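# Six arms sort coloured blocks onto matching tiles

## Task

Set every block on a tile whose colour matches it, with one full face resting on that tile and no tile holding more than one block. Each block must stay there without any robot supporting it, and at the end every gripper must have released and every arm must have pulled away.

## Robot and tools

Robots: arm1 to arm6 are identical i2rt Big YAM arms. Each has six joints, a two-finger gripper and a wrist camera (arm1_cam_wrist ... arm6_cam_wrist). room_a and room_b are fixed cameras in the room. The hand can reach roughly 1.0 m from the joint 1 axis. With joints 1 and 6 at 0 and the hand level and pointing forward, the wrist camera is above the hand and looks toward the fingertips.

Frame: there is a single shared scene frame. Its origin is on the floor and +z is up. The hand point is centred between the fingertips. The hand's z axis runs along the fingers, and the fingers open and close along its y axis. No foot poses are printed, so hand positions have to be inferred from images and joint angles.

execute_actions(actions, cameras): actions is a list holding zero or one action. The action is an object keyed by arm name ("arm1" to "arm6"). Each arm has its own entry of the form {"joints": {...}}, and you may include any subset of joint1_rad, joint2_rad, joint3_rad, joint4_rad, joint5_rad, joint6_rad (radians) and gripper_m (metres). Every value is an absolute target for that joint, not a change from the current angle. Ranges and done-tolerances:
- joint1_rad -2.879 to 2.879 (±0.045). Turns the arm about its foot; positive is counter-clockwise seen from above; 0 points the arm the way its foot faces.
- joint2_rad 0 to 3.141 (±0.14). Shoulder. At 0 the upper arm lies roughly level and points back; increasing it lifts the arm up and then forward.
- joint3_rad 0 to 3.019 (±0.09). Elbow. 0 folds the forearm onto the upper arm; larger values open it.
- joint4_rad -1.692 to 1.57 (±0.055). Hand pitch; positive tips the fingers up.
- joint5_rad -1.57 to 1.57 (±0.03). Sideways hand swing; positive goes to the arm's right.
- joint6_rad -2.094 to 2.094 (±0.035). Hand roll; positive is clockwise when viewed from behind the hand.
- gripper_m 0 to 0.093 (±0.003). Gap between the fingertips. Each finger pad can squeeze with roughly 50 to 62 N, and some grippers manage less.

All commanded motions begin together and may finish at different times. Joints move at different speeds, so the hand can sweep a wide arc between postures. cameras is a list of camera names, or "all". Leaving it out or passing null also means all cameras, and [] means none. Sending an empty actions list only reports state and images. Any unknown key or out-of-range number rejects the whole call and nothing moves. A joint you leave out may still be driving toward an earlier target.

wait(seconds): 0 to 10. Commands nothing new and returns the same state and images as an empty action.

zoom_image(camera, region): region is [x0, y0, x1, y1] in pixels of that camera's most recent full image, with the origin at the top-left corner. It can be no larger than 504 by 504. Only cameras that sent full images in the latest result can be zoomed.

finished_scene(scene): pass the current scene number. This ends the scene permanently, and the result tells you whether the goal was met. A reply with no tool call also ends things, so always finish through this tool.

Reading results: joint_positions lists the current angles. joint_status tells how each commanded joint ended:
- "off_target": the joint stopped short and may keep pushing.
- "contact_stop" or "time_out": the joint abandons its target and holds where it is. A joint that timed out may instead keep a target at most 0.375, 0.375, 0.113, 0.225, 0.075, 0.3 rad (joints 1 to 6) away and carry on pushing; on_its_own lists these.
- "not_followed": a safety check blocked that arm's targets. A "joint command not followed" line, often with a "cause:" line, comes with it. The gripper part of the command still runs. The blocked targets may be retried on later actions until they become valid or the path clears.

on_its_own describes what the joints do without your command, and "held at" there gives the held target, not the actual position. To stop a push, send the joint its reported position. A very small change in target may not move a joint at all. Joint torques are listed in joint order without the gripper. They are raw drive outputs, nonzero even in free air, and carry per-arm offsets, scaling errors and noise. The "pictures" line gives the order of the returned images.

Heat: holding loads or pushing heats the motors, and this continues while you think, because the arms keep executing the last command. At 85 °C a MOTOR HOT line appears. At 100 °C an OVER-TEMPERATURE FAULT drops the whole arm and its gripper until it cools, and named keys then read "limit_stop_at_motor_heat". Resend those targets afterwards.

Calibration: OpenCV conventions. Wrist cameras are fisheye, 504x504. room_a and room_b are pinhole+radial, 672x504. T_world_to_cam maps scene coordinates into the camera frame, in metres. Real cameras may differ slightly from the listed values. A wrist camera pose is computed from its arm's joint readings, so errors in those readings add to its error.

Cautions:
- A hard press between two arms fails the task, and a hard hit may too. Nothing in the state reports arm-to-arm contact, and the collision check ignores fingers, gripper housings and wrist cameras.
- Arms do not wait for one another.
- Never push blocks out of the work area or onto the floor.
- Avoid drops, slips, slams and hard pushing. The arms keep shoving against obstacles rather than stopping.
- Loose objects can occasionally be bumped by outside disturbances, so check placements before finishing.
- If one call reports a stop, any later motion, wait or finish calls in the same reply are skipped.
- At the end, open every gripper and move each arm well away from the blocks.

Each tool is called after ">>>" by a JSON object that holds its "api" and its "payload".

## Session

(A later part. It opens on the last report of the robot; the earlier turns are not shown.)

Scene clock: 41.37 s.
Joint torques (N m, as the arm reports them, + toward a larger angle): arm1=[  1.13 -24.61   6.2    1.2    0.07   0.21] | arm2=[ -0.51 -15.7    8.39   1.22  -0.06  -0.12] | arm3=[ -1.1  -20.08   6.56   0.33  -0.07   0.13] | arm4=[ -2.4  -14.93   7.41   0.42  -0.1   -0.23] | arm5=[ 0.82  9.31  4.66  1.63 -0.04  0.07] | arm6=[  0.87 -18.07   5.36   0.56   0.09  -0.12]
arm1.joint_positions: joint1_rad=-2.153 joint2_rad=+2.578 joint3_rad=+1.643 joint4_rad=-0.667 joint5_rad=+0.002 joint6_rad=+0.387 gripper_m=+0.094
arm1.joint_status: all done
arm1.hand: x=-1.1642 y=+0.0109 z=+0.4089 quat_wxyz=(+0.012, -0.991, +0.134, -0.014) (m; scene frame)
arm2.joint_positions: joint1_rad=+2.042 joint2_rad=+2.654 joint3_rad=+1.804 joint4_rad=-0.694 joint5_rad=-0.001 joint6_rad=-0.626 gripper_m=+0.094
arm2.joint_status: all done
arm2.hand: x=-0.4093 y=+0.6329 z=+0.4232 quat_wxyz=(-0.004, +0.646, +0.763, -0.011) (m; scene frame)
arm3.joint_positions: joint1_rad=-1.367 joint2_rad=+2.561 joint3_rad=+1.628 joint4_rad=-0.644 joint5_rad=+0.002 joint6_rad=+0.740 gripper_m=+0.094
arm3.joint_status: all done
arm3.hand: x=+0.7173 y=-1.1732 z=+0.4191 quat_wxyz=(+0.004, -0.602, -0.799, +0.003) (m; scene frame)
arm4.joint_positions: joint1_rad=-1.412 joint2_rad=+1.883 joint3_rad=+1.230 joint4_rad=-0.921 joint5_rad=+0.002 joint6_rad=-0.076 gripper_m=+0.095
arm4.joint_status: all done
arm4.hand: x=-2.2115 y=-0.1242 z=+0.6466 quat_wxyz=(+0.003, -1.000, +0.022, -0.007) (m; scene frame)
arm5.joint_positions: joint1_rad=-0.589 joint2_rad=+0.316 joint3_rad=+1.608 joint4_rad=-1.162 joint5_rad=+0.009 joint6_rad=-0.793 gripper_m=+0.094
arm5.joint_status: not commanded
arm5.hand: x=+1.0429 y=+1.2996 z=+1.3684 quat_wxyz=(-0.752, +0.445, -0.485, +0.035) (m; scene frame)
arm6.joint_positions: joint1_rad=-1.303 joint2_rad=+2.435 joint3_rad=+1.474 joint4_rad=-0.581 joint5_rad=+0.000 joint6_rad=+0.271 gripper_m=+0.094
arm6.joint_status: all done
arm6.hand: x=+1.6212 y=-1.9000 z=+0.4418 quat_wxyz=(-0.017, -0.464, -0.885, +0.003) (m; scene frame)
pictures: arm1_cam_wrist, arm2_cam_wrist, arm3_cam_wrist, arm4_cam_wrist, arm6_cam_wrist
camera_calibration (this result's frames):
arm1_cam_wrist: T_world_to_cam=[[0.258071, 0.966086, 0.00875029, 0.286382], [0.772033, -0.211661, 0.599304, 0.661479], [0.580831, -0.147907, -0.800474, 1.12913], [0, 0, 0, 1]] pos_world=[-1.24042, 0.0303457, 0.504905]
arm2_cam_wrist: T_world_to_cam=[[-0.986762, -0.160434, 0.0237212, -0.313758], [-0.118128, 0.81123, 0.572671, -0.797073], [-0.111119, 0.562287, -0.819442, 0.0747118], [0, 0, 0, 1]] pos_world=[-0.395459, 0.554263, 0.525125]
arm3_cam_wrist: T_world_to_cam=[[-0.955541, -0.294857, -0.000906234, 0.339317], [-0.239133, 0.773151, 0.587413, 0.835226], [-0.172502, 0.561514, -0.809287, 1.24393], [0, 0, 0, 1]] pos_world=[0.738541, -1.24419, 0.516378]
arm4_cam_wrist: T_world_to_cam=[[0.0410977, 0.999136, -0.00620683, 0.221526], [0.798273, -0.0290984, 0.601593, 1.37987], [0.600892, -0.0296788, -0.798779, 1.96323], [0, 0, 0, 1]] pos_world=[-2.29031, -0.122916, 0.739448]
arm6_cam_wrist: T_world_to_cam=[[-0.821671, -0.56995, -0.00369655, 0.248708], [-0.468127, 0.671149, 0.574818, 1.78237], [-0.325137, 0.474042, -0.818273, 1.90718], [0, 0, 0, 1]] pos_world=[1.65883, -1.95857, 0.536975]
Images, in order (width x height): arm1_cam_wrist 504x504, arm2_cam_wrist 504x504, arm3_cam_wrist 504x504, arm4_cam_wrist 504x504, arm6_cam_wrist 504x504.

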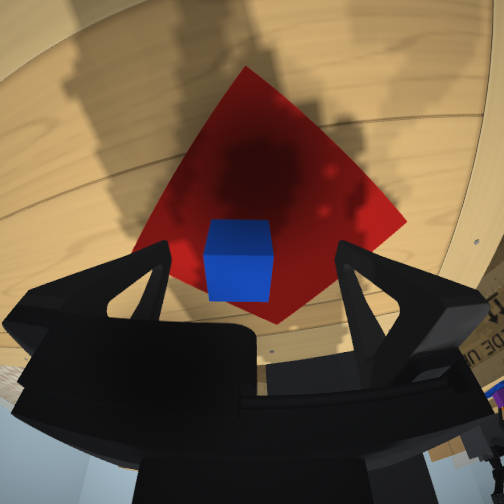

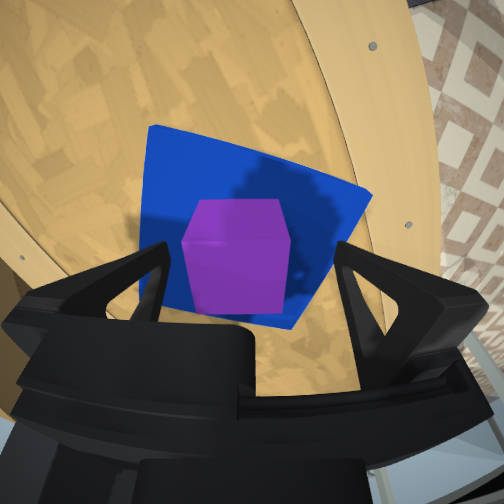

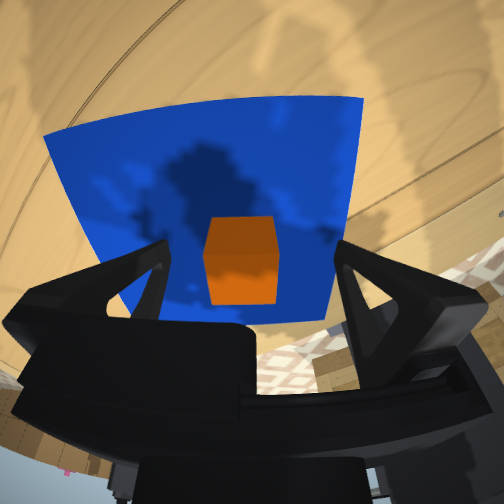

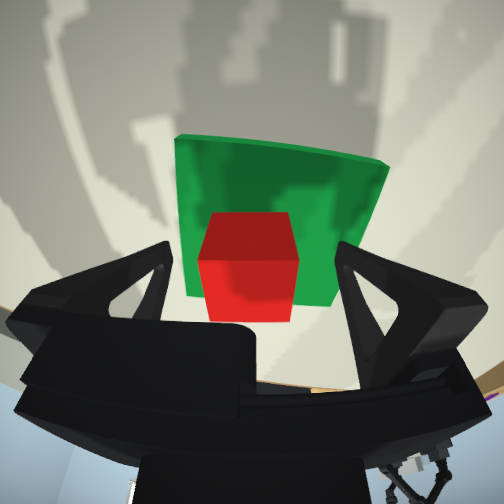

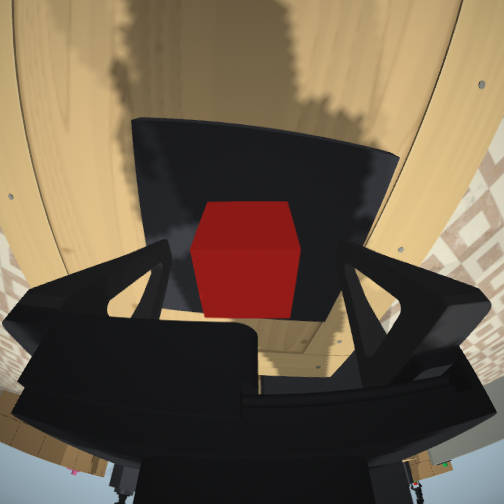

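>>> {"api": "execute_actions", "payload": {"actions": [{"arm1":{"joints":{"gripper_m":0.015}},"arm2":{"joints":{"gripper_m":0.025}},"arm3":{"joints":{"gripper_m":0.015}},"arm4":{"joints":{"gripper_m":0.025}},"arm6":{"joints":{"gripper_m":0.025}}}], "cameras": []}}

>>> {"api": "execute_actions", "payload": {"actions": [{"arm1":{"joints":{"joint2_rad":2.25,"joint4_rad":-0.95}},"arm2":{"joints":{"joint2_rad":2.3,"joint4_rad":-1.05}},"arm3":{"joints":{"joint2_rad":2.2,"joint4_rad":-0.95}},"arm4":{"joints":{"joint2_rad":1.55,"joint4_rad":-1.25}},"arm6":{"joints":{"joint2_rad":2.1,"joint4_rad":-0.93}}}], "cameras": ["room_b"]}}

>>> {"api": "execute_actions", "payload": {"actions": [{"arm1":{"joints":{"joint1_rad":2.14,"joint6_rad":0,"joint2_rad":2.2,"joint3_rad":1.58}},"arm2":{"joints":{"joint1_rad":-0.21,"joint2_rad":2.15,"joint3_rad":1.55,"joint4_rad":-0.97,"joint6_rad":0}},"arm3":{"joints":{"joint1_rad":0.2,"joint6_rad":0}},"arm4":{"joints":{"joint1_rad":2.22,"joint6_rad":0,"joint2_rad":1.8,"joint3_rad":1.5}},"arm6":{"joints":{"joint1_rad":1.82,"joint6_rad":0}}}], "cameras": ["arm1_cam_wrist","arm2_cam_wrist","arm4_cam_wrist","arm6_cam_wrist","room_a"]}}

Scene clock: 49.53 s.
Joint torques (N m, as the arm reports them, + toward a larger angle): arm1=[  1.01 -24.08   6.11   1.2    0.1    0.19] | arm2=[ -0.39 -15.95   8.43   1.2   -0.03  -0.12] | arm3=[ -1.22 -20.03   6.61   0.34  -0.07   0.13] | arm4=[ -2.36 -14.6    7.42   0.46  -0.19  -0.22] | arm5=[ 0.76  9.24  4.68  1.62 -0.05  0.07] | arm6=[  0.88 -18.01   5.29   0.61   0.04  -0.11]
arm1.joint_positions: joint1_rad=-2.153 joint2_rad=+2.578 joint3_rad=+1.643 joint4_rad=-0.666 joint5_rad=+0.001 joint6_rad=+0.388 gripper_m=+0.031
arm1.joint_status: gripper_m off_target (ended at +0.031, target +0.015)
arm1.hand: x=-1.1642 y=+0.0107 z=+0.4089 quat_wxyz=(+0.012, -0.991, +0.134, -0.014) (m; scene frame)
arm2.joint_positions: joint1_rad=+2.042 joint2_rad=+2.654 joint3_rad=+1.804 joint4_rad=-0.692 joint5_rad=-0.002 joint6_rad=-0.627 gripper_m=+0.048
arm2.joint_status: gripper_m off_target (ended at +0.048, target +0.025)
arm2.hand: x=-0.4092 y=+0.6325 z=+0.4232 quat_wxyz=(-0.003, +0.646, +0.763, -0.012) (m; scene frame)
arm3.joint_positions: joint1_rad=-1.367 joint2_rad=+2.561 joint3_rad=+1.628 joint4_rad=-0.644 joint5_rad=+0.002 joint6_rad=+0.741 gripper_m=+0.031
arm3.joint_status: gripper_m off_target (ended at +0.031, target +0.015)
arm3.hand: x=+0.7173 y=-1.1732 z=+0.4191 quat_wxyz=(+0.004, -0.602, -0.799, +0.003) (m; scene frame)
arm4.joint_positions: joint1_rad=-1.414 joint2_rad=+1.883 joint3_rad=+1.230 joint4_rad=-0.921 joint5_rad=+0.004 joint6_rad=-0.076 gripper_m=+0.038
arm4.joint_status: gripper_m off_target (ended at +0.038, target +0.025)
arm4.hand: x=-2.2114 y=-0.1231 z=+0.6466 quat_wxyz=(+0.004, -1.000, +0.022, -0.008) (m; scene frame)
arm5.joint_positions: joint1_rad=-0.589 joint2_rad=+0.316 joint3_rad=+1.608 joint4_rad=-1.162 joint5_rad=+0.009 joint6_rad=-0.793 gripper_m=+0.094
arm5.joint_status: not commanded
arm5.hand: x=+1.0429 y=+1.2996 z=+1.3684 quat_wxyz=(-0.752, +0.445, -0.485, +0.035) (m; scene frame)
arm6.joint_positions: joint1_rad=-1.303 joint2_rad=+2.435 joint3_rad=+1.474 joint4_rad=-0.580 joint5_rad=+0.000 joint6_rad=+0.270 gripper_m=+0.047
arm6.joint_status: gripper_m off_target (ended at +0.047, target +0.025)
arm6.hand: x=+1.6214 y=-1.9000 z=+0.4418 quat_wxyz=(-0.017, -0.464, -0.886, +0.003) (m; scene frame)
pictures: none
No camera images: the call's "cameras" was empty. Leave "cameras" out to get every camera's image.

Scene clock: 51.10 s.
Joint torques (N m, as the arm reports them, + toward a larger angle): arm1=[  1.01 -23.82   7.39   0.15   0.1    0.2 ] | arm2=[ -0.39 -17.41  10.01   0.37  -0.03  -0.11] | arm3=[ -1.13 -20.24   8.75  -0.67  -0.06   0.12] | arm4=[ -2.3  -14.64   9.8    0.4   -0.19  -0.23] | arm5=[ 0.81  9.24  4.7   1.64 -0.06  0.08] | arm6=[  1.17 -18.61   6.79  -0.02   0.06  -0.12]
arm1.joint_positions: joint1_rad=-2.153 joint2_rad=+2.229 joint3_rad=+1.655 joint4_rad=-0.933 joint5_rad=+0.001 joint6_rad=+0.388 gripper_m=+0.031
arm1.joint_status: all done
arm1.hand: x=-1.2101 y=+0.0022 z=+0.6222 quat_wxyz=(+0.000, -0.991, +0.134, +0.031) (m; scene frame)
arm2.joint_positions: joint1_rad=+2.042 joint2_rad=+2.295 joint3_rad=+1.813 joint4_rad=-1.040 joint5_rad=-0.002 joint6_rad=-0.627 gripper_m=+0.048
arm2.joint_status: all done
arm2.hand: x=-0.4189 y=+0.6059 z=+0.6538 quat_wxyz=(-0.001, +0.646, +0.763, -0.021) (m; scene frame)
arm3.joint_positions: joint1_rad=-1.367 joint2_rad=+2.204 joint3_rad=+1.632 joint4_rad=-0.938 joint5_rad=+0.002 joint6_rad=+0.741 gripper_m=+0.031
arm3.joint_status: all done
arm3.hand: x=+0.7478 y=-1.1911 z=+0.6341 quat_wxyz=(-0.030, -0.601, -0.798, +0.000) (m; scene frame)
arm4.joint_positions: joint1_rad=-1.414 joint2_rad=+1.557 joint3_rad=+1.216 joint4_rad=-1.241 joint5_rad=+0.004 joint6_rad=-0.076 gripper_m=+0.038
arm4.joint_status: all done
arm4.hand: x=-2.1500 y=-0.1313 z=+0.7919 quat_wxyz=(+0.003, -1.000, +0.022, -0.011) (m; scene frame)
arm5.joint_positions: joint1_rad=-0.589 joint2_rad=+0.316 joint3_rad=+1.608 joint4_rad=-1.162 joint5_rad=+0.009 joint6_rad=-0.793 gripper_m=+0.094
arm5.joint_status: not commanded
arm5.hand: x=+1.0429 y=+1.2996 z=+1.3684 quat_wxyz=(-0.752, +0.445, -0.485, +0.035) (m; scene frame)
arm6.joint_positions: joint1_rad=-1.303 joint2_rad=+2.097 joint3_rad=+1.477 joint4_rad=-0.922 joint5_rad=+0.000 joint6_rad=+0.270 gripper_m=+0.047
arm6.joint_status: all done
arm6.hand: x=+1.6270 y=-1.9051 z=+0.6319 quat_wxyz=(-0.016, -0.464, -0.886, +0.003) (m; scene frame)
pictures: room_b
Images, in order (width x height): room_b 672x504.

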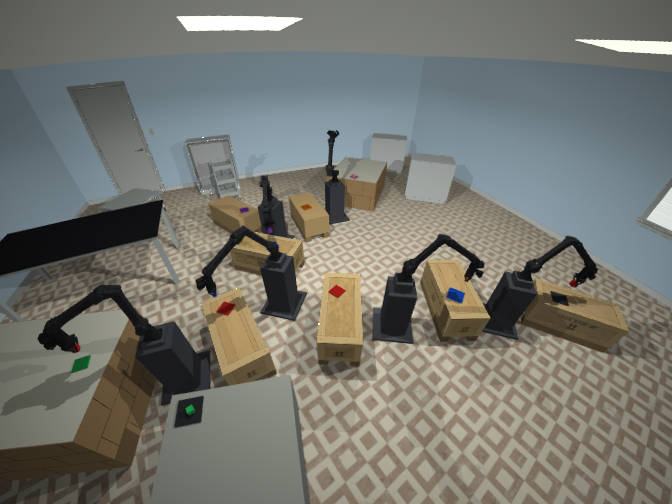

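Scene clock: 54.40 s.
Joint torques (N m, as the arm reports them, + toward a larger angle): arm1=[  0.31 -27.1    6.74   0.09   0.15  -0.08] | arm2=[  1.68 -16.26   8.3    0.59  -0.11   0.19] | arm3=[ -1.6  -20.66   8.77  -0.62  -0.01  -0.09] | arm4=[ -2.62 -19.61  10.57   0.7   -0.02  -0.1 ] | arm5=[ 0.75  9.21  4.68  1.62 -0.05  0.06] | arm6=[ -0.32 -18.79   6.84  -0.06   0.13  -0.07]
arm1.joint_positions: joint1_rad=+2.151 joint2_rad=+2.217 joint3_rad=+1.582 joint4_rad=-0.933 joint5_rad=-0.002 joint6_rad=+0.011 gripper_m=+0.031
arm1.joint_status: all done
arm1.hand: x=-0.3962 y=+0.6647 z=+0.6165 quat_wxyz=(-0.005, +0.594, -0.805, -0.007) (m; scene frame)
arm2.joint_positions: joint1_rad=-0.223 joint2_rad=+2.161 joint3_rad=+1.554 joint4_rad=-0.967 joint5_rad=+0.002 joint6_rad=-0.013 gripper_m=+0.047
arm2.joint_status: all done
arm2.hand: x=-0.3618 y=+1.7604 z=+0.6649 quat_wxyz=(-0.003, +0.841, -0.541, -0.005) (m; scene frame)
arm3.joint_positions: joint1_rad=+0.209 joint2_rad=+2.204 joint3_rad=+1.632 joint4_rad=-0.938 joint5_rad=-0.001 joint6_rad=+0.010 gripper_m=+0.031
arm3.joint_status: all done
arm3.hand: x=+0.5364 y=-0.3131 z=+0.6323 quat_wxyz=(-0.024, +0.486, -0.874, -0.015) (m; scene frame)
arm4.joint_positions: joint1_rad=+2.229 joint2_rad=+1.823 joint3_rad=+1.472 joint4_rad=-1.247 joint5_rad=+0.000 joint6_rad=-0.007 gripper_m=+0.038
arm4.joint_status: all done
arm4.hand: x=-1.2153 y=+0.0126 z=+0.7698 quat_wxyz=(+0.007, +0.193, -0.981, +0.002) (m; scene frame)
arm5.joint_positions: joint1_rad=-0.589 joint2_rad=+0.316 joint3_rad=+1.608 joint4_rad=-1.162 joint5_rad=+0.009 joint6_rad=-0.793 gripper_m=+0.094
arm5.joint_status: not commanded
arm5.hand: x=+1.0429 y=+1.2996 z=+1.3684 quat_wxyz=(-0.752, +0.445, -0.485, +0.035) (m; scene frame)
arm6.joint_positions: joint1_rad=+1.826 joint2_rad=+2.097 joint3_rad=+1.477 joint4_rad=-0.922 joint5_rad=-0.002 joint6_rad=+0.009 gripper_m=+0.047
arm6.joint_status: all done
arm6.hand: x=+0.7280 y=-1.1457 z=+0.6261 quat_wxyz=(-0.004, +0.937, -0.350, -0.011) (m; scene frame)
pictures: arm1_cam_wrist, arm2_cam_wrist, arm4_cam_wrist, arm6_cam_wrist, room_a
camera_calibration (this result's frames):
arm1_cam_wrist: T_world_to_cam=[[0.9574, -0.287837, -0.0231433, 0.584917], [-0.224949, -0.793672, 0.565229, 0.0954631], [-0.181062, -0.535944, -0.82461, 0.916883], [0, 0, 0, 1]] pos_world=[-0.372513, 0.735525, 0.715649]
arm2_cam_wrist: T_world_to_cam=[[0.911425, 0.411465, 0.000644767, -0.396458], [0.337304, -0.748048, 0.571533, 1.06595], [0.235648, -0.520692, -0.820579, 1.67669], [0, 0, 0, 1]] pos_world=[-0.393316, 1.83355, 0.766887]
arm4_cam_wrist: T_world_to_cam=[[0.379931, -0.924938, -0.0118699, 0.485068], [-0.736059, -0.310069, 0.601726, -1.34676], [-0.56024, -0.219878, -0.798614, 0.0582706], [0, 0, 0, 1]] pos_world=[-1.14294, 0.0438839, 0.862672]
arm6_cam_wrist: T_world_to_cam=[[0.655339, 0.755302, 0.00697741, 0.381732], [0.611385, -0.535849, 0.582301, -1.42134], [0.443552, -0.377339, -0.812944, -0.128383], [0, 0, 0, 1]] pos_world=[0.675769, -1.09839, 0.720617]
Images, in order (width x height): arm1_cam_wrist 504x504, arm2_cam_wrist 504x504, arm4_cam_wrist 504x504, arm6_cam_wrist 504x504, room_a 672x504.

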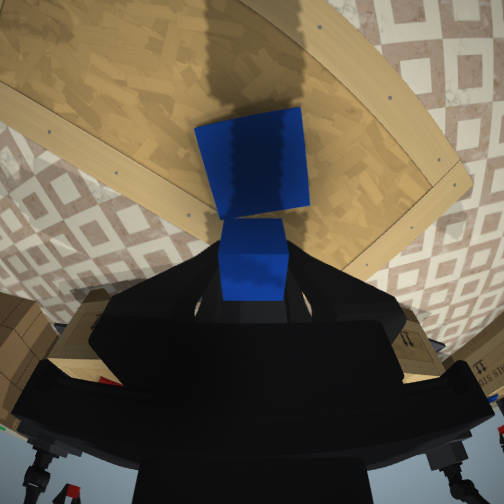

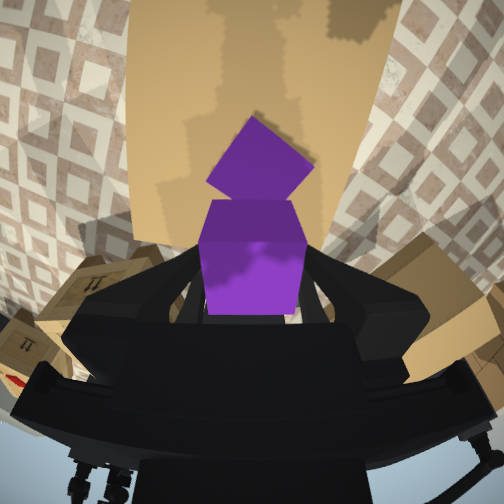

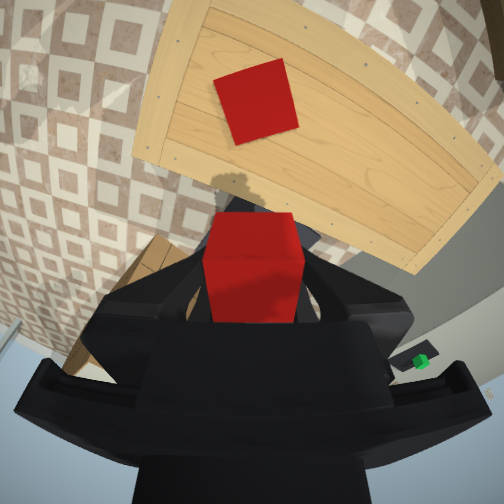

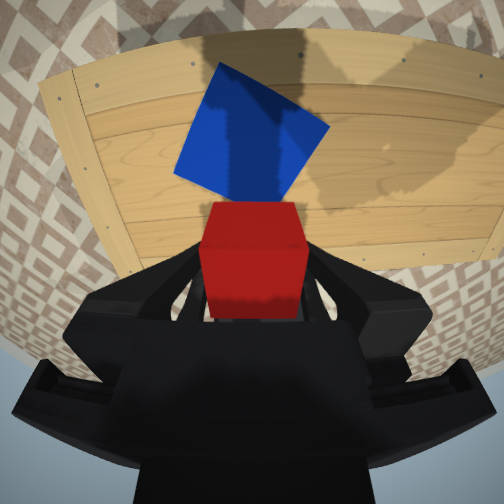

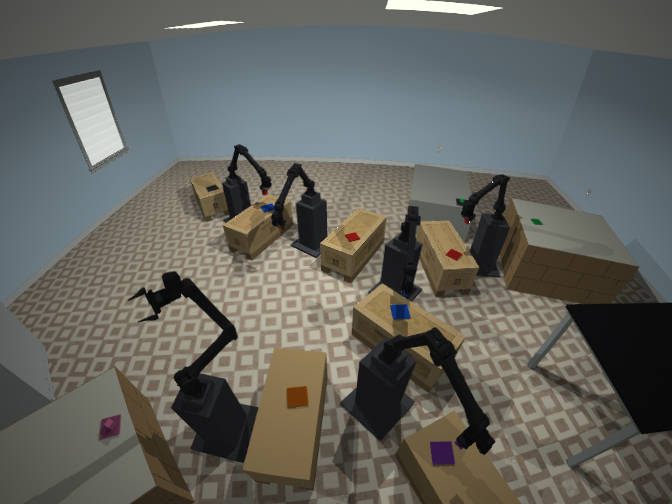

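>>> {"api": "execute_actions", "payload": {"actions": [{"arm1":{"joints":{"joint1_rad":2.13,"joint2_rad":2.54,"joint3_rad":1.67,"joint4_rad":-0.66}},"arm2":{"joints":{"joint1_rad":-0.255,"joint2_rad":2.51,"joint3_rad":1.56,"joint4_rad":-0.59,"joint6_rad":0.6}},"arm3":{"joints":{"joint1_rad":1.43,"joint2_rad":2.35,"joint4_rad":-0.83}},"arm4":{"joints":{"joint2_rad":2.455,"joint3_rad":1.6,"joint4_rad":-0.675,"joint6_rad":-0.25}},"arm6":{"joints":{"joint2_rad":2.435,"joint3_rad":1.6,"joint4_rad":-0.7}}}], "cameras": ["arm1_cam_wrist","arm2_cam_wrist","arm3_cam_wrist","arm4_cam_wrist","arm6_cam_wrist"]}}

Scene clock: 62.03 s.
Joint torques (N m, as the arm reports them, + toward a larger angle): arm1=[  0.2  -28.44   6.64   1.32   0.15  -0.09] | arm2=[  0.21 -17.9    7.81   1.11  -0.06   0.2 ] | arm3=[ -1.45 -22.73   7.45  -0.17   0.    -0.07] | arm4=[ -2.41 -22.82   8.01   1.18  -0.08  -0.25] | arm5=[ 0.8   9.24  4.68  1.65 -0.05  0.06] | arm6=[ -0.14 -22.32   5.63   0.52   0.12  -0.1 ]
arm1.joint_positions: joint1_rad=+2.141 joint2_rad=+2.556 joint3_rad=+1.652 joint4_rad=-0.678 joint5_rad=-0.002 joint6_rad=+0.011 gripper_m=+0.031
arm1.joint_status: all done
arm1.hand: x=-0.3914 y=+0.6620 z=+0.4340 quat_wxyz=(+0.000, +0.590, -0.808, -0.003) (m; scene frame)
arm2.joint_positions: joint1_rad=-0.244 joint2_rad=+2.529 joint3_rad=+1.540 joint4_rad=-0.602 joint5_rad=+0.002 joint6_rad=+0.585 gripper_m=+0.047
arm2.joint_status: all done
arm2.hand: x=-0.3420 y=+1.7441 z=+0.4489 quat_wxyz=(+0.001, +0.637, -0.771, +0.002) (m; scene frame)
arm3.joint_positions: joint1_rad=+1.440 joint2_rad=+2.374 joint3_rad=+1.634 joint4_rad=-0.832 joint5_rad=-0.002 joint6_rad=+0.007 gripper_m=+0.031
arm3.joint_status: all done
arm3.hand: x=-0.1890 y=-0.3747 z=+0.5321 quat_wxyz=(+0.003, +0.902, -0.432, -0.001) (m; scene frame)
arm4.joint_positions: joint1_rad=+2.228 joint2_rad=+2.462 joint3_rad=+1.573 joint4_rad=-0.684 joint5_rad=+0.001 joint6_rad=-0.242 gripper_m=+0.037
arm4.joint_status: all done
arm4.hand: x=-1.1504 y=+0.0374 z=+0.4410 quat_wxyz=(-0.005, +0.306, -0.952, +0.000) (m; scene frame)
arm5.joint_positions: joint1_rad=-0.589 joint2_rad=+0.316 joint3_rad=+1.608 joint4_rad=-1.162 joint5_rad=+0.009 joint6_rad=-0.793 gripper_m=+0.094
arm5.joint_status: not commanded
arm5.hand: x=+1.0429 y=+1.2996 z=+1.3684 quat_wxyz=(-0.752, +0.445, -0.485, +0.035) (m; scene frame)
arm6.joint_positions: joint1_rad=+1.826 joint2_rad=+2.456 joint3_rad=+1.586 joint4_rad=-0.708 joint5_rad=-0.002 joint6_rad=+0.009 gripper_m=+0.047
arm6.joint_status: all done
arm6.hand: x=+0.7182 y=-1.1368 z=+0.4503 quat_wxyz=(+0.002, +0.937, -0.350, +0.006) (m; scene frame)
pictures: arm1_cam_wrist, arm2_cam_wrist, arm3_cam_wrist, arm4_cam_wrist, arm6_cam_wrist
camera_calibration (this result's frames):
arm1_cam_wrist: T_world_to_cam=[[0.954526, -0.29722, -0.0232404, 0.580523], [-0.230089, -0.784015, 0.576523, 0.184192], [-0.189575, -0.544959, -0.81675, 0.765004], [0, 0, 0, 1]] pos_world=[-0.366718, 0.733848, 0.532118]
arm2_cam_wrist: T_world_to_cam=[[0.981041, -0.193776, 0.00315023, 0.670677], [-0.159069, -0.795829, 0.584255, 1.07831], [-0.110707, -0.573679, -0.811564, 1.45622], [0, 0, 0, 1]] pos_world=[-0.325222, 1.82352, 0.549699]
arm3_cam_wrist: T_world_to_cam=[[0.766161, 0.64247, -0.0151628, 0.393006], [0.527313, -0.614997, 0.586277, -0.439946], [0.36734, -0.457178, -0.809969, 0.451383], [0, 0, 0, 1]] pos_world=[-0.234928, -0.316697, 0.629496]
arm4_cam_wrist: T_world_to_cam=[[0.584484, -0.811365, -0.00809875, 0.708775], [-0.657216, -0.479246, 0.581713, -0.987604], [-0.475863, -0.334679, -0.813354, -0.0546586], [0, 0, 0, 1]] pos_world=[-1.08935, 0.0834768, 0.535786]
arm6_cam_wrist: T_world_to_cam=[[0.655195, 0.755421, 0.00761296, 0.382605], [0.59529, -0.522462, 0.610462, -1.29415], [0.465133, -0.39544, -0.792009, -0.309054], [0, 0, 0, 1]] pos_world=[0.663465, -1.08738, 0.542343]
Images, in order (width x height): arm1_cam_wrist 504x504, arm2_cam_wrist 504x504, arm3_cam_wrist 504x504, arm4_cam_wrist 504x504, arm6_cam_wrist 504x504.

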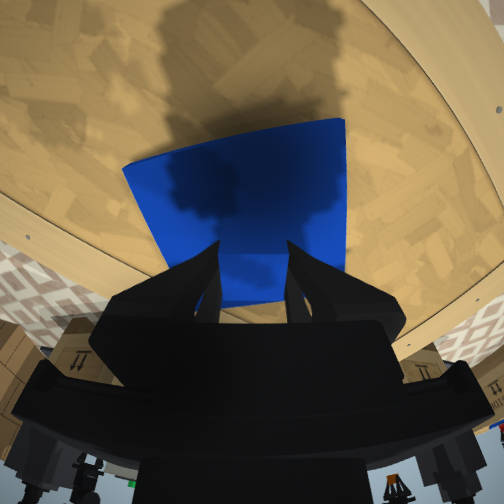

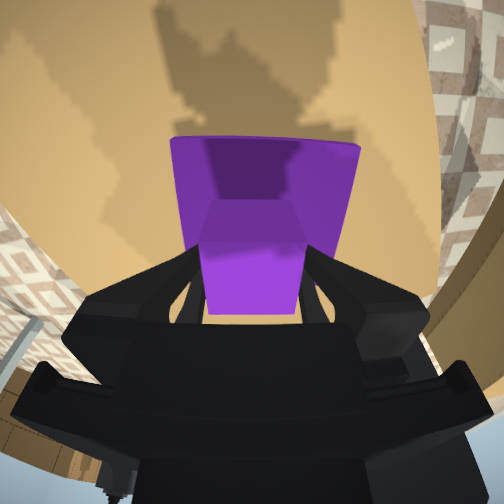

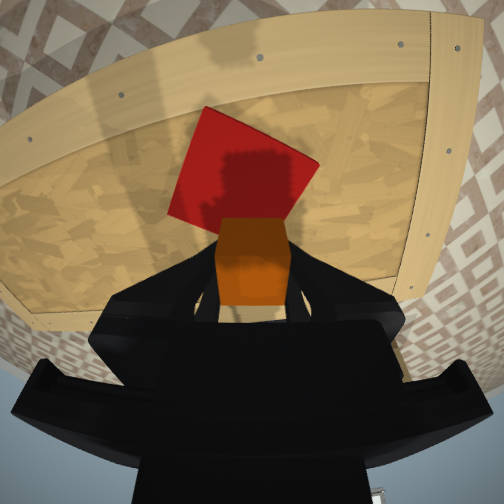

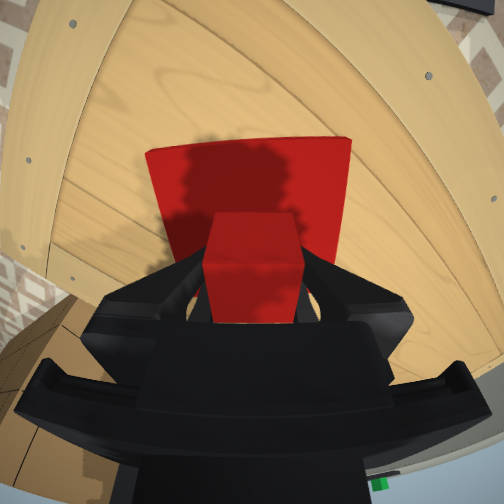

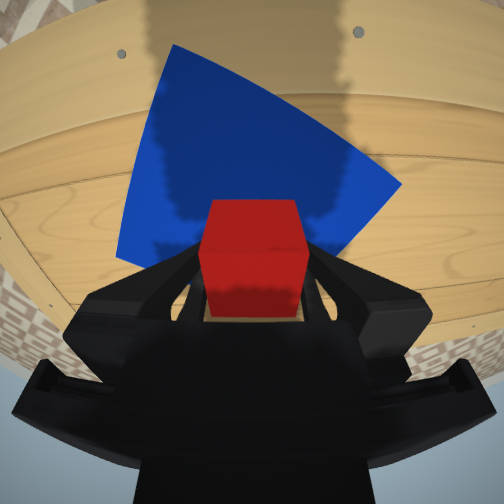

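>>> {"api": "execute_actions", "payload": {"actions": [{"arm1":{"joints":{"joint2_rad":2.615,"joint4_rad":-0.63}},"arm2":{"joints":{"joint2_rad":2.59,"joint4_rad":-0.55}},"arm3":{"joints":{"joint1_rad":1.465,"joint2_rad":2.54,"joint3_rad":1.64,"joint4_rad":-0.635}},"arm4":{"joints":{"joint2_rad":2.52,"joint4_rad":-0.63}},"arm6":{"joints":{"joint2_rad":2.5,"joint4_rad":-0.66}}}], "cameras": ["arm1_cam_wrist","arm2_cam_wrist","arm3_cam_wrist","arm4_cam_wrist","arm6_cam_wrist"]}}

Scene clock: 68.37 s.
Joint torques (N m, as the arm reports them, + toward a larger angle): arm1=[  0.23 -24.43   6.43   1.32   0.14  -0.09] | arm2=[ -0.15 -15.08   7.51   1.05  -0.04   0.21] | arm3=[ -0.27 -22.68   6.45   0.3   -0.01  -0.06] | arm4=[ -2.33 -22.72   7.33   1.14  -0.09  -0.26] | arm5=[ 0.84  9.3   4.68  1.64 -0.05  0.06] | arm6=[ -0.37 -18.19   5.56   0.45   0.11  -0.07]
arm1.joint_positions: joint1_rad=+2.141 joint2_rad=+2.590 joint3_rad=+1.652 joint4_rad=-0.647 joint5_rad=-0.002 joint6_rad=+0.011 gripper_m=+0.031
arm1.joint_status: all done
arm1.hand: x=-0.3932 y=+0.6564 z=+0.4140 quat_wxyz=(+0.001, +0.590, -0.808, -0.002) (m; scene frame)
arm2.joint_positions: joint1_rad=-0.245 joint2_rad=+2.574 joint3_rad=+1.540 joint4_rad=-0.559 joint5_rad=+0.001 joint6_rad=+0.586 gripper_m=+0.047
arm2.joint_status: all done
arm2.hand: x=-0.3390 y=+1.7368 z=+0.4237 quat_wxyz=(+0.002, +0.636, -0.771, +0.003) (m; scene frame)
arm3.joint_positions: joint1_rad=+1.457 joint2_rad=+2.563 joint3_rad=+1.630 joint4_rad=-0.649 joint5_rad=-0.001 joint6_rad=+0.007 gripper_m=+0.031
arm3.joint_status: all done
arm3.hand: x=-0.1821 y=-0.3992 z=+0.4185 quat_wxyz=(+0.005, +0.906, -0.424, +0.005) (m; scene frame)
arm4.joint_positions: joint1_rad=+2.228 joint2_rad=+2.526 joint3_rad=+1.577 joint4_rad=-0.639 joint5_rad=+0.001 joint6_rad=-0.243 gripper_m=+0.037
arm4.joint_status: all done
arm4.hand: x=-1.1602 y=+0.0331 z=+0.4050 quat_wxyz=(+0.002, +0.306, -0.952, +0.001) (m; scene frame)
arm5.joint_positions: joint1_rad=-0.589 joint2_rad=+0.316 joint3_rad=+1.608 joint4_rad=-1.162 joint5_rad=+0.009 joint6_rad=-0.793 gripper_m=+0.094
arm5.joint_status: not commanded
arm5.hand: x=+1.0429 y=+1.2996 z=+1.3684 quat_wxyz=(-0.752, +0.445, -0.485, +0.035) (m; scene frame)
arm6.joint_positions: joint1_rad=+1.826 joint2_rad=+2.469 joint3_rad=+1.586 joint4_rad=-0.669 joint5_rad=-0.002 joint6_rad=+0.009 gripper_m=+0.047
arm6.joint_status: all done
arm6.hand: x=+0.7144 y=-1.1334 z=+0.4428 quat_wxyz=(-0.003, +0.937, -0.350, -0.007) (m; scene frame)
pictures: arm1_cam_wrist, arm2_cam_wrist, arm3_cam_wrist, arm4_cam_wrist, arm6_cam_wrist
camera_calibration (this result's frames):
arm1_cam_wrist: T_world_to_cam=[[0.954508, -0.297279, -0.0232308, 0.580126], [-0.229564, -0.782332, 0.579014, 0.189039], [-0.190303, -0.54734, -0.814987, 0.745865], [0, 0, 0, 1]] pos_world=[-0.368398, 0.728592, 0.511891]
arm2_cam_wrist: T_world_to_cam=[[0.980892, -0.194511, 0.0040003, 0.66725], [-0.159859, -0.794092, 0.586399, 1.08357], [-0.110884, -0.575834, -0.810013, 1.43495], [0, 0, 0, 1]] pos_world=[-0.322168, 1.81653, 0.524255]
arm3_cam_wrist: T_world_to_cam=[[0.755356, 0.655144, -0.014933, 0.404752], [0.533075, -0.601043, 0.595465, -0.389227], [0.38114, -0.457748, -0.803243, 0.345105], [0, 0, 0, 1]] pos_world=[-0.229778, -0.341141, 0.515018]
arm4_cam_wrist: T_world_to_cam=[[0.584641, -0.81121, -0.0115265, 0.712333], [-0.648581, -0.475874, 0.594042, -0.970249], [-0.487378, -0.339825, -0.804351, -0.106878], [0, 0, 0, 1]] pos_world=[-1.09783, 0.0798155, 0.498612]
arm6_cam_wrist: T_world_to_cam=[[0.655309, 0.755324, 0.00742017, 0.382579], [0.607491, -0.532839, 0.589098, -1.29651], [0.448914, -0.381534, -0.808027, -0.277455], [0, 0, 0, 1]] pos_world=[0.661465, -1.08566, 0.536742]
Images, in order (width x height): arm1_cam_wrist 504x504, arm2_cam_wrist 504x504, arm3_cam_wrist 504x504, arm4_cam_wrist 504x504, arm6_cam_wrist 504x504.

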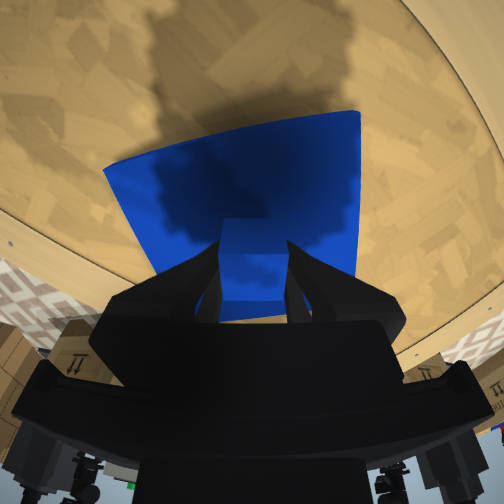

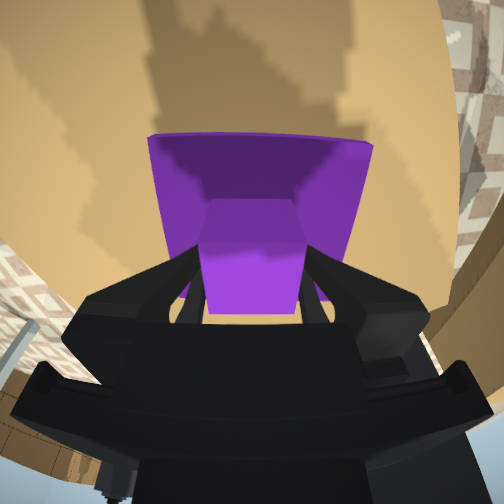

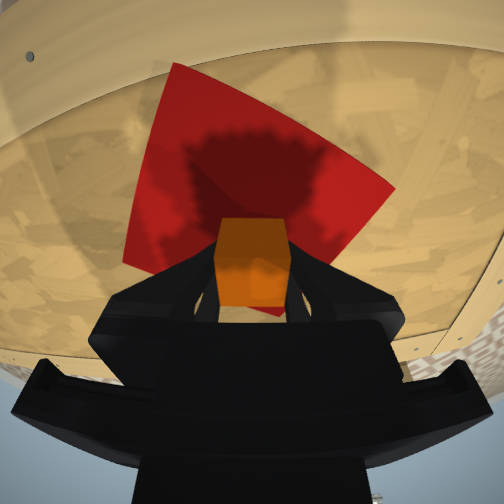

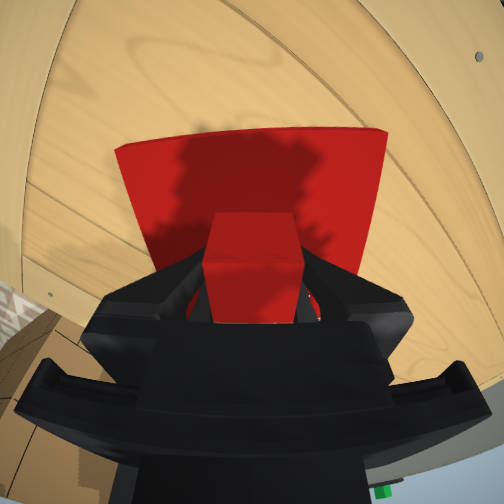

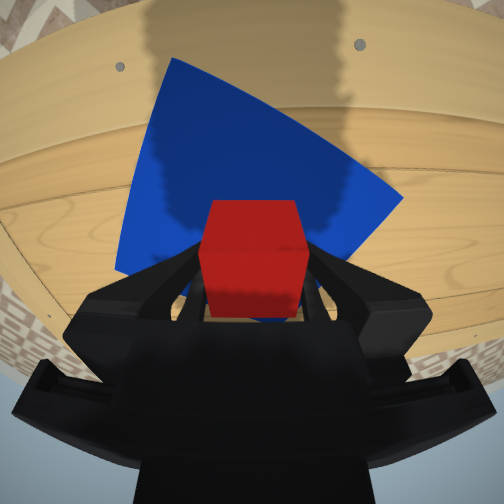

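>>> {"api": "execute_actions", "payload": {"actions": [{"arm1":{"joints":{"gripper_m":0.093}},"arm2":{"joints":{"gripper_m":0.093}},"arm3":{"joints":{"gripper_m":0.093}},"arm4":{"joints":{"gripper_m":0.093}},"arm6":{"joints":{"gripper_m":0.093,"joint2_rad":2.47}}}], "cameras": []}}

>>> {"api": "execute_actions", "payload": {"actions": [{"arm1":{"joints":{"joint2_rad":2.25,"joint4_rad":-0.95}},"arm2":{"joints":{"joint2_rad":2.2,"joint4_rad":-0.9}},"arm3":{"joints":{"joint2_rad":2.2,"joint4_rad":-0.95}},"arm4":{"joints":{"joint2_rad":1.95,"joint4_rad":-1.15}},"arm6":{"joints":{"joint2_rad":2.1,"joint4_rad":-1.0}}}], "cameras": ["arm1_cam_wrist","arm2_cam_wrist","arm4_cam_wrist"]}}

>>> {"api": "execute_actions", "payload": {"actions": [{"arm1":{"joints":{"joint1_rad":-0.01,"joint2_rad":2.33,"joint4_rad":-0.9}},"arm2":{"joints":{"joint1_rad":1.0,"joint2_rad":1.3,"joint3_rad":1.2,"joint4_rad":-1.4,"joint6_rad":0}},"arm3":{"joints":{"joint1_rad":-1.33,"joint2_rad":2.27,"joint3_rad":1.56,"joint4_rad":-0.84,"joint6_rad":0.2}},"arm4":{"joints":{"joint1_rad":0.43,"joint2_rad":1.82,"joint3_rad":1.5,"joint4_rad":-1.24,"joint6_rad":0}},"arm6":{"joints":{"joint1_rad":-0.5,"joint2_rad":1.3,"joint3_rad":1.2,"joint4_rad":-1.4}}}], "cameras": ["arm1_cam_wrist","arm3_cam_wrist","arm4_cam_wrist"]}}

Scene clock: 76.17 s.
Joint torques (N m, as the arm reports them, + toward a larger angle): arm1=[  0.4  -24.33   6.45   1.33   0.15  -0.09] | arm2=[  0.   -15.11   7.37   1.03  -0.02   0.21] | arm3=[  0.08 -22.29   6.38   0.33  -0.02  -0.06] | arm4=[ -2.41 -22.64   7.17   1.19  -0.09  -0.26] | arm5=[ 0.75  9.24  4.66  1.65 -0.05  0.06] | arm6=[ -0.26 -20.58   5.53   0.47   0.12  -0.08]
arm1.joint_positions: joint1_rad=+2.141 joint2_rad=+2.590 joint3_rad=+1.652 joint4_rad=-0.647 joint5_rad=-0.002 joint6_rad=+0.011 gripper_m=+0.093
arm1.joint_status: all done
arm1.hand: x=-0.3932 y=+0.6564 z=+0.4140 quat_wxyz=(+0.001, +0.590, -0.808, -0.002) (m; scene frame)
arm2.joint_positions: joint1_rad=-0.245 joint2_rad=+2.574 joint3_rad=+1.540 joint4_rad=-0.559 joint5_rad=+0.001 joint6_rad=+0.586 gripper_m=+0.093
arm2.joint_status: all done
arm2.hand: x=-0.3390 y=+1.7368 z=+0.4237 quat_wxyz=(+0.002, +0.636, -0.771, +0.003) (m; scene frame)
arm3.joint_positions: joint1_rad=+1.457 joint2_rad=+2.563 joint3_rad=+1.630 joint4_rad=-0.649 joint5_rad=-0.001 joint6_rad=+0.007 gripper_m=+0.093
arm3.joint_status: all done
arm3.hand: x=-0.1821 y=-0.3992 z=+0.4185 quat_wxyz=(+0.005, +0.906, -0.424, +0.005) (m; scene frame)
arm4.joint_positions: joint1_rad=+2.228 joint2_rad=+2.526 joint3_rad=+1.577 joint4_rad=-0.639 joint5_rad=+0.001 joint6_rad=-0.243 gripper_m=+0.093
arm4.joint_status: all done
arm4.hand: x=-1.1602 y=+0.0331 z=+0.4050 quat_wxyz=(+0.002, +0.306, -0.952, +0.001) (m; scene frame)
arm5.joint_positions: joint1_rad=-0.589 joint2_rad=+0.316 joint3_rad=+1.608 joint4_rad=-1.162 joint5_rad=+0.009 joint6_rad=-0.793 gripper_m=+0.094
arm5.joint_status: not commanded
arm5.hand: x=+1.0429 y=+1.2996 z=+1.3684 quat_wxyz=(-0.752, +0.445, -0.485, +0.035) (m; scene frame)
arm6.joint_positions: joint1_rad=+1.826 joint2_rad=+2.468 joint3_rad=+1.586 joint4_rad=-0.668 joint5_rad=-0.002 joint6_rad=+0.009 gripper_m=+0.093
arm6.joint_status: all done
arm6.hand: x=+0.7141 y=-1.1332 z=+0.4430 quat_wxyz=(-0.003, +0.937, -0.350, -0.007) (m; scene frame)
pictures: none
No camera images: the call's "cameras" was empty. Leave "cameras" out to get every camera's image.

Scene clock: 77.80 s.
Joint torques (N m, as the arm reports them, + toward a larger angle): arm1=[  0.26 -23.89   7.48   0.14   0.15  -0.08] | arm2=[  0.03 -14.63   9.04   0.38  -0.02   0.19] | arm3=[  0.03 -20.04   8.93  -0.67  -0.01  -0.06] | arm4=[ -2.36 -20.76   9.18   0.56  -0.09  -0.26] | arm5=[ 0.77  9.17  4.68  1.65 -0.05  0.07] | arm6=[ -0.2  -19.41   7.3    0.12   0.14  -0.08]
arm1.joint_positions: joint1_rad=+2.141 joint2_rad=+2.226 joint3_rad=+1.666 joint4_rad=-0.933 joint5_rad=-0.002 joint6_rad=+0.011 gripper_m=+0.093
arm1.joint_status: all done
arm1.hand: x=-0.3798 y=+0.6979 z=+0.6387 quat_wxyz=(-0.035, +0.589, -0.807, -0.029) (m; scene frame)
arm2.joint_positions: joint1_rad=-0.245 joint2_rad=+2.184 joint3_rad=+1.555 joint4_rad=-0.889 joint5_rad=+0.001 joint6_rad=+0.586 gripper_m=+0.093
arm2.joint_status: all done
arm2.hand: x=-0.3560 y=+1.7796 z=+0.6525 quat_wxyz=(-0.009, +0.636, -0.771, -0.032) (m; scene frame)
arm3.joint_positions: joint1_rad=+1.457 joint2_rad=+2.199 joint3_rad=+1.630 joint4_rad=-0.938 joint5_rad=-0.001 joint6_rad=+0.007 gripper_m=+0.093
arm3.joint_status: all done
arm3.hand: x=-0.2051 y=-0.3708 z=+0.6363 quat_wxyz=(-0.011, +0.905, -0.424, -0.030) (m; scene frame)
arm4.joint_positions: joint1_rad=+2.228 joint2_rad=+1.962 joint3_rad=+1.590 joint4_rad=-1.141 joint5_rad=+0.001 joint6_rad=-0.243 gripper_m=+0.093
arm4.joint_status: all done
arm4.hand: x=-1.1541 y=+0.0358 z=+0.7381 quat_wxyz=(-0.035, +0.306, -0.951, -0.001) (m; scene frame)
arm5.joint_positions: joint1_rad=-0.589 joint2_rad=+0.316 joint3_rad=+1.608 joint4_rad=-1.162 joint5_rad=+0.009 joint6_rad=-0.793 gripper_m=+0.094
arm5.joint_status: not commanded
arm5.hand: x=+1.0429 y=+1.2996 z=+1.3684 quat_wxyz=(-0.752, +0.445, -0.485, +0.035) (m; scene frame)
arm6.joint_positions: joint1_rad=+1.826 joint2_rad=+2.091 joint3_rad=+1.589 joint4_rad=-0.992 joint5_rad=-0.002 joint6_rad=+0.009 gripper_m=+0.093
arm6.joint_status: all done
arm6.hand: x=+0.7017 y=-1.1232 z=+0.6667 quat_wxyz=(-0.012, +0.936, -0.350, -0.034) (m; scene frame)
pictures: arm1_cam_wrist, arm2_cam_wrist, arm4_cam_wrist
camera_calibration (this result's frames):
arm1_cam_wrist: T_world_to_cam=[[0.955059, -0.295489, -0.0234352, 0.583925], [-0.244353, -0.829598, 0.502054, 0.170965], [-0.167794, -0.473765, -0.864519, 0.943095], [0, 0, 0, 1]] pos_world=[-0.357661, 0.761181, 0.743174]
arm2_cam_wrist: T_world_to_cam=[[0.980288, -0.19396, -0.0376128, 0.717325], [-0.144246, -0.832702, 0.534604, 1.08874], [-0.135012, -0.51864, -0.844266, 1.55505], [0, 0, 0, 1]] pos_world=[-0.33619, 1.85223, 0.757811]
arm4_cam_wrist: T_world_to_cam=[[0.584853, -0.81111, 0.0069323, 0.70143], [-0.688322, -0.491759, 0.533279, -1.1633], [-0.429139, -0.316662, -0.845911, 0.261997], [0, 0, 0, 1]] pos_world=[-1.09852, 0.0798391, 0.837125]
Images, in order (width x height): arm1_cam_wrist 504x504, arm2_cam_wrist 504x504, arm4_cam_wrist 504x504.

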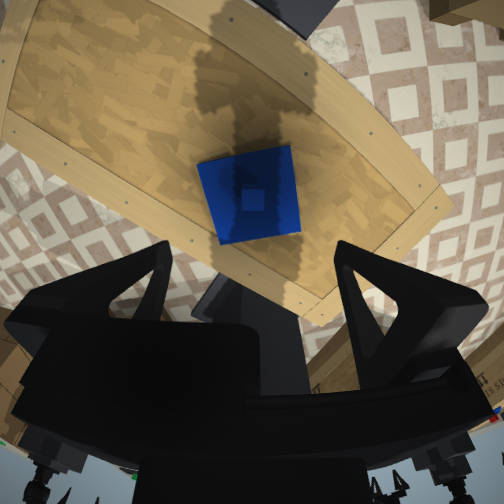

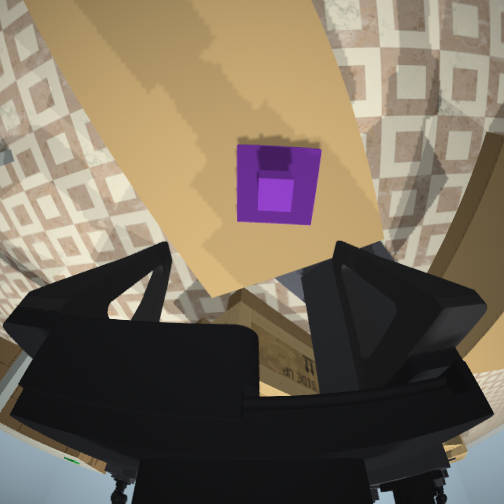

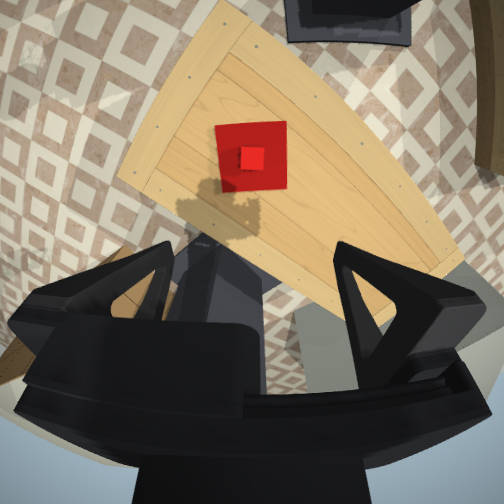

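Scene clock: 80.30 s.
Joint torques (N m, as the arm reports them, + toward a larger angle): arm1=[  1.92 -25.64   6.93   0.83   0.03  -0.1 ] | arm2=[ 0.69 -4.97  9.77  0.45  0.03 -0.13] | arm3=[  0.16 -20.81   7.13  -0.16  -0.04   0.11] | arm4=[ -0.79 -18.47   9.18   0.46  -0.03  -0.12] | arm5=[ 0.78  9.27  4.72  1.61 -0.04  0.06] | arm6=[ 0.66 -8.55  6.77  0.03  0.01 -0.07]
arm1.joint_positions: joint1_rad=-0.019 joint2_rad=+2.319 joint3_rad=+1.666 joint4_rad=-0.904 joint5_rad=+0.001 joint6_rad=+0.010 gripper_m=+0.093
arm1.joint_status: all done
arm1.hand: x=-0.1701 y=-0.4153 z=+0.5653 quat_wxyz=(-0.004, -0.434, -0.901, -0.003) (m; scene frame)
arm2.joint_positions: joint1_rad=+0.996 joint2_rad=+1.286 joint3_rad=+1.206 joint4_rad=-1.389 joint5_rad=-0.001 joint6_rad=+0.015 gripper_m=+0.093
arm2.joint_status: all done
arm2.hand: x=-0.5027 y=+1.1815 z=+0.9537 quat_wxyz=(-0.004, +0.998, +0.025, -0.055) (m; scene frame)
arm3.joint_positions: joint1_rad=-1.341 joint2_rad=+2.283 joint3_rad=+1.558 joint4_rad=-0.842 joint5_rad=+0.000 joint6_rad=+0.192 gripper_m=+0.093
arm3.joint_status: all done
arm3.hand: x=+0.7314 y=-1.1621 z=+0.5640 quat_wxyz=(-0.001, -0.351, -0.936, +0.002) (m; scene frame)
arm4.joint_positions: joint1_rad=+0.421 joint2_rad=+1.824 joint3_rad=+1.491 joint4_rad=-1.231 joint5_rad=+0.000 joint6_rad=-0.006 gripper_m=+0.093
arm4.joint_status: all done
arm4.hand: x=-1.6340 y=-0.7249 z=+0.7681 quat_wxyz=(-0.006, -0.652, -0.758, -0.003) (m; scene frame)
arm5.joint_positions: joint1_rad=-0.589 joint2_rad=+0.316 joint3_rad=+1.608 joint4_rad=-1.162 joint5_rad=+0.009 joint6_rad=-0.793 gripper_m=+0.094
arm5.joint_status: not commanded
arm5.hand: x=+1.0429 y=+1.2996 z=+1.3684 quat_wxyz=(-0.752, +0.445, -0.485, +0.035) (m; scene frame)
arm6.joint_positions: joint1_rad=-0.503 joint2_rad=+1.296 joint3_rad=+1.212 joint4_rad=-1.391 joint5_rad=+0.000 joint6_rad=+0.008 gripper_m=+0.093
arm6.joint_status: all done
arm6.hand: x=+1.5603 y=-1.4872 z=+0.9117 quat_wxyz=(-0.050, +0.048, -0.998, -0.002) (m; scene frame)
pictures: arm1_cam_wrist, arm3_cam_wrist, arm4_cam_wrist
camera_calibration (this result's frames):
arm1_cam_wrist: T_world_to_cam=[[-0.777437, -0.628351, -0.0276965, -0.377514], [-0.526192, 0.625653, 0.575917, -0.149854], [-0.34455, 0.462313, -0.817039, 0.719265], [0, 0, 0, 1]] pos_world=[-0.124523, -0.47598, 0.663515]
arm3_cam_wrist: T_world_to_cam=[[-0.64185, -0.766797, -0.00713664, -0.418173], [-0.625967, 0.518547, 0.582473, 0.734704], [-0.442938, 0.378328, -0.812819, 1.34436], [0, 0, 0, 1]] pos_world=[0.786962, -1.21024, 0.661789]
arm4_cam_wrist: T_world_to_cam=[[-0.988202, -0.151196, -0.0244061, -1.703], [-0.13666, 0.798576, 0.586175, -0.0876014], [-0.0691372, 0.582595, -0.809817, 1.05289], [0, 0, 0, 1]] pos_world=[-1.62209, -0.800936, 0.862431]
Images, in order (width x height): arm1_cam_wrist 504x504, arm3_cam_wrist 504x504, arm4_cam_wrist 504x504.

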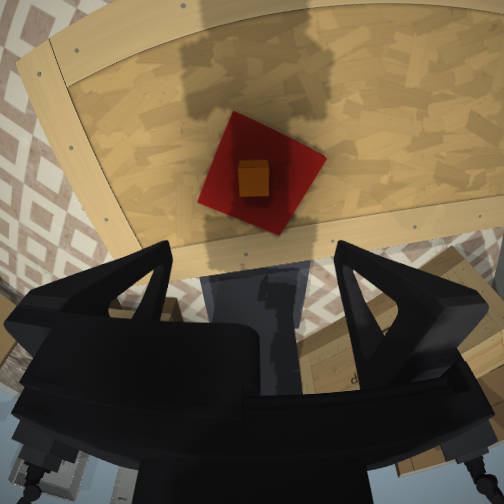

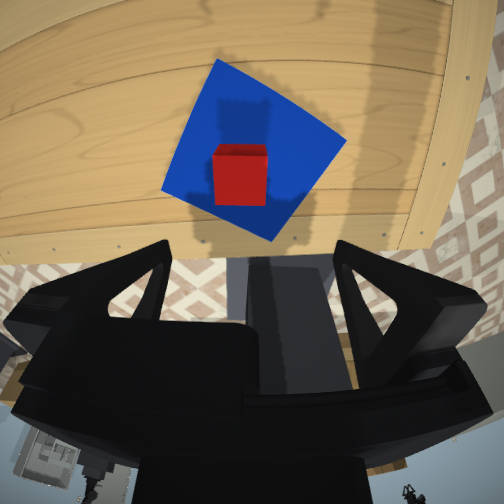

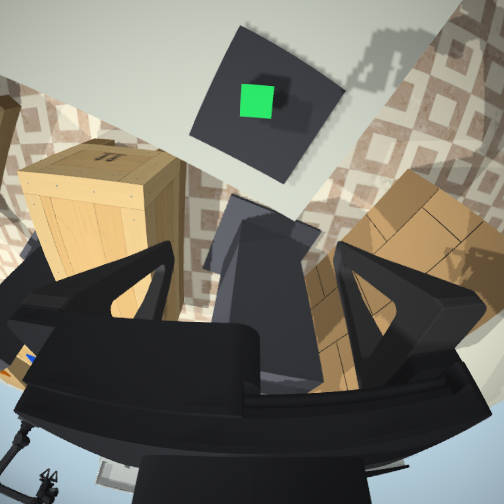

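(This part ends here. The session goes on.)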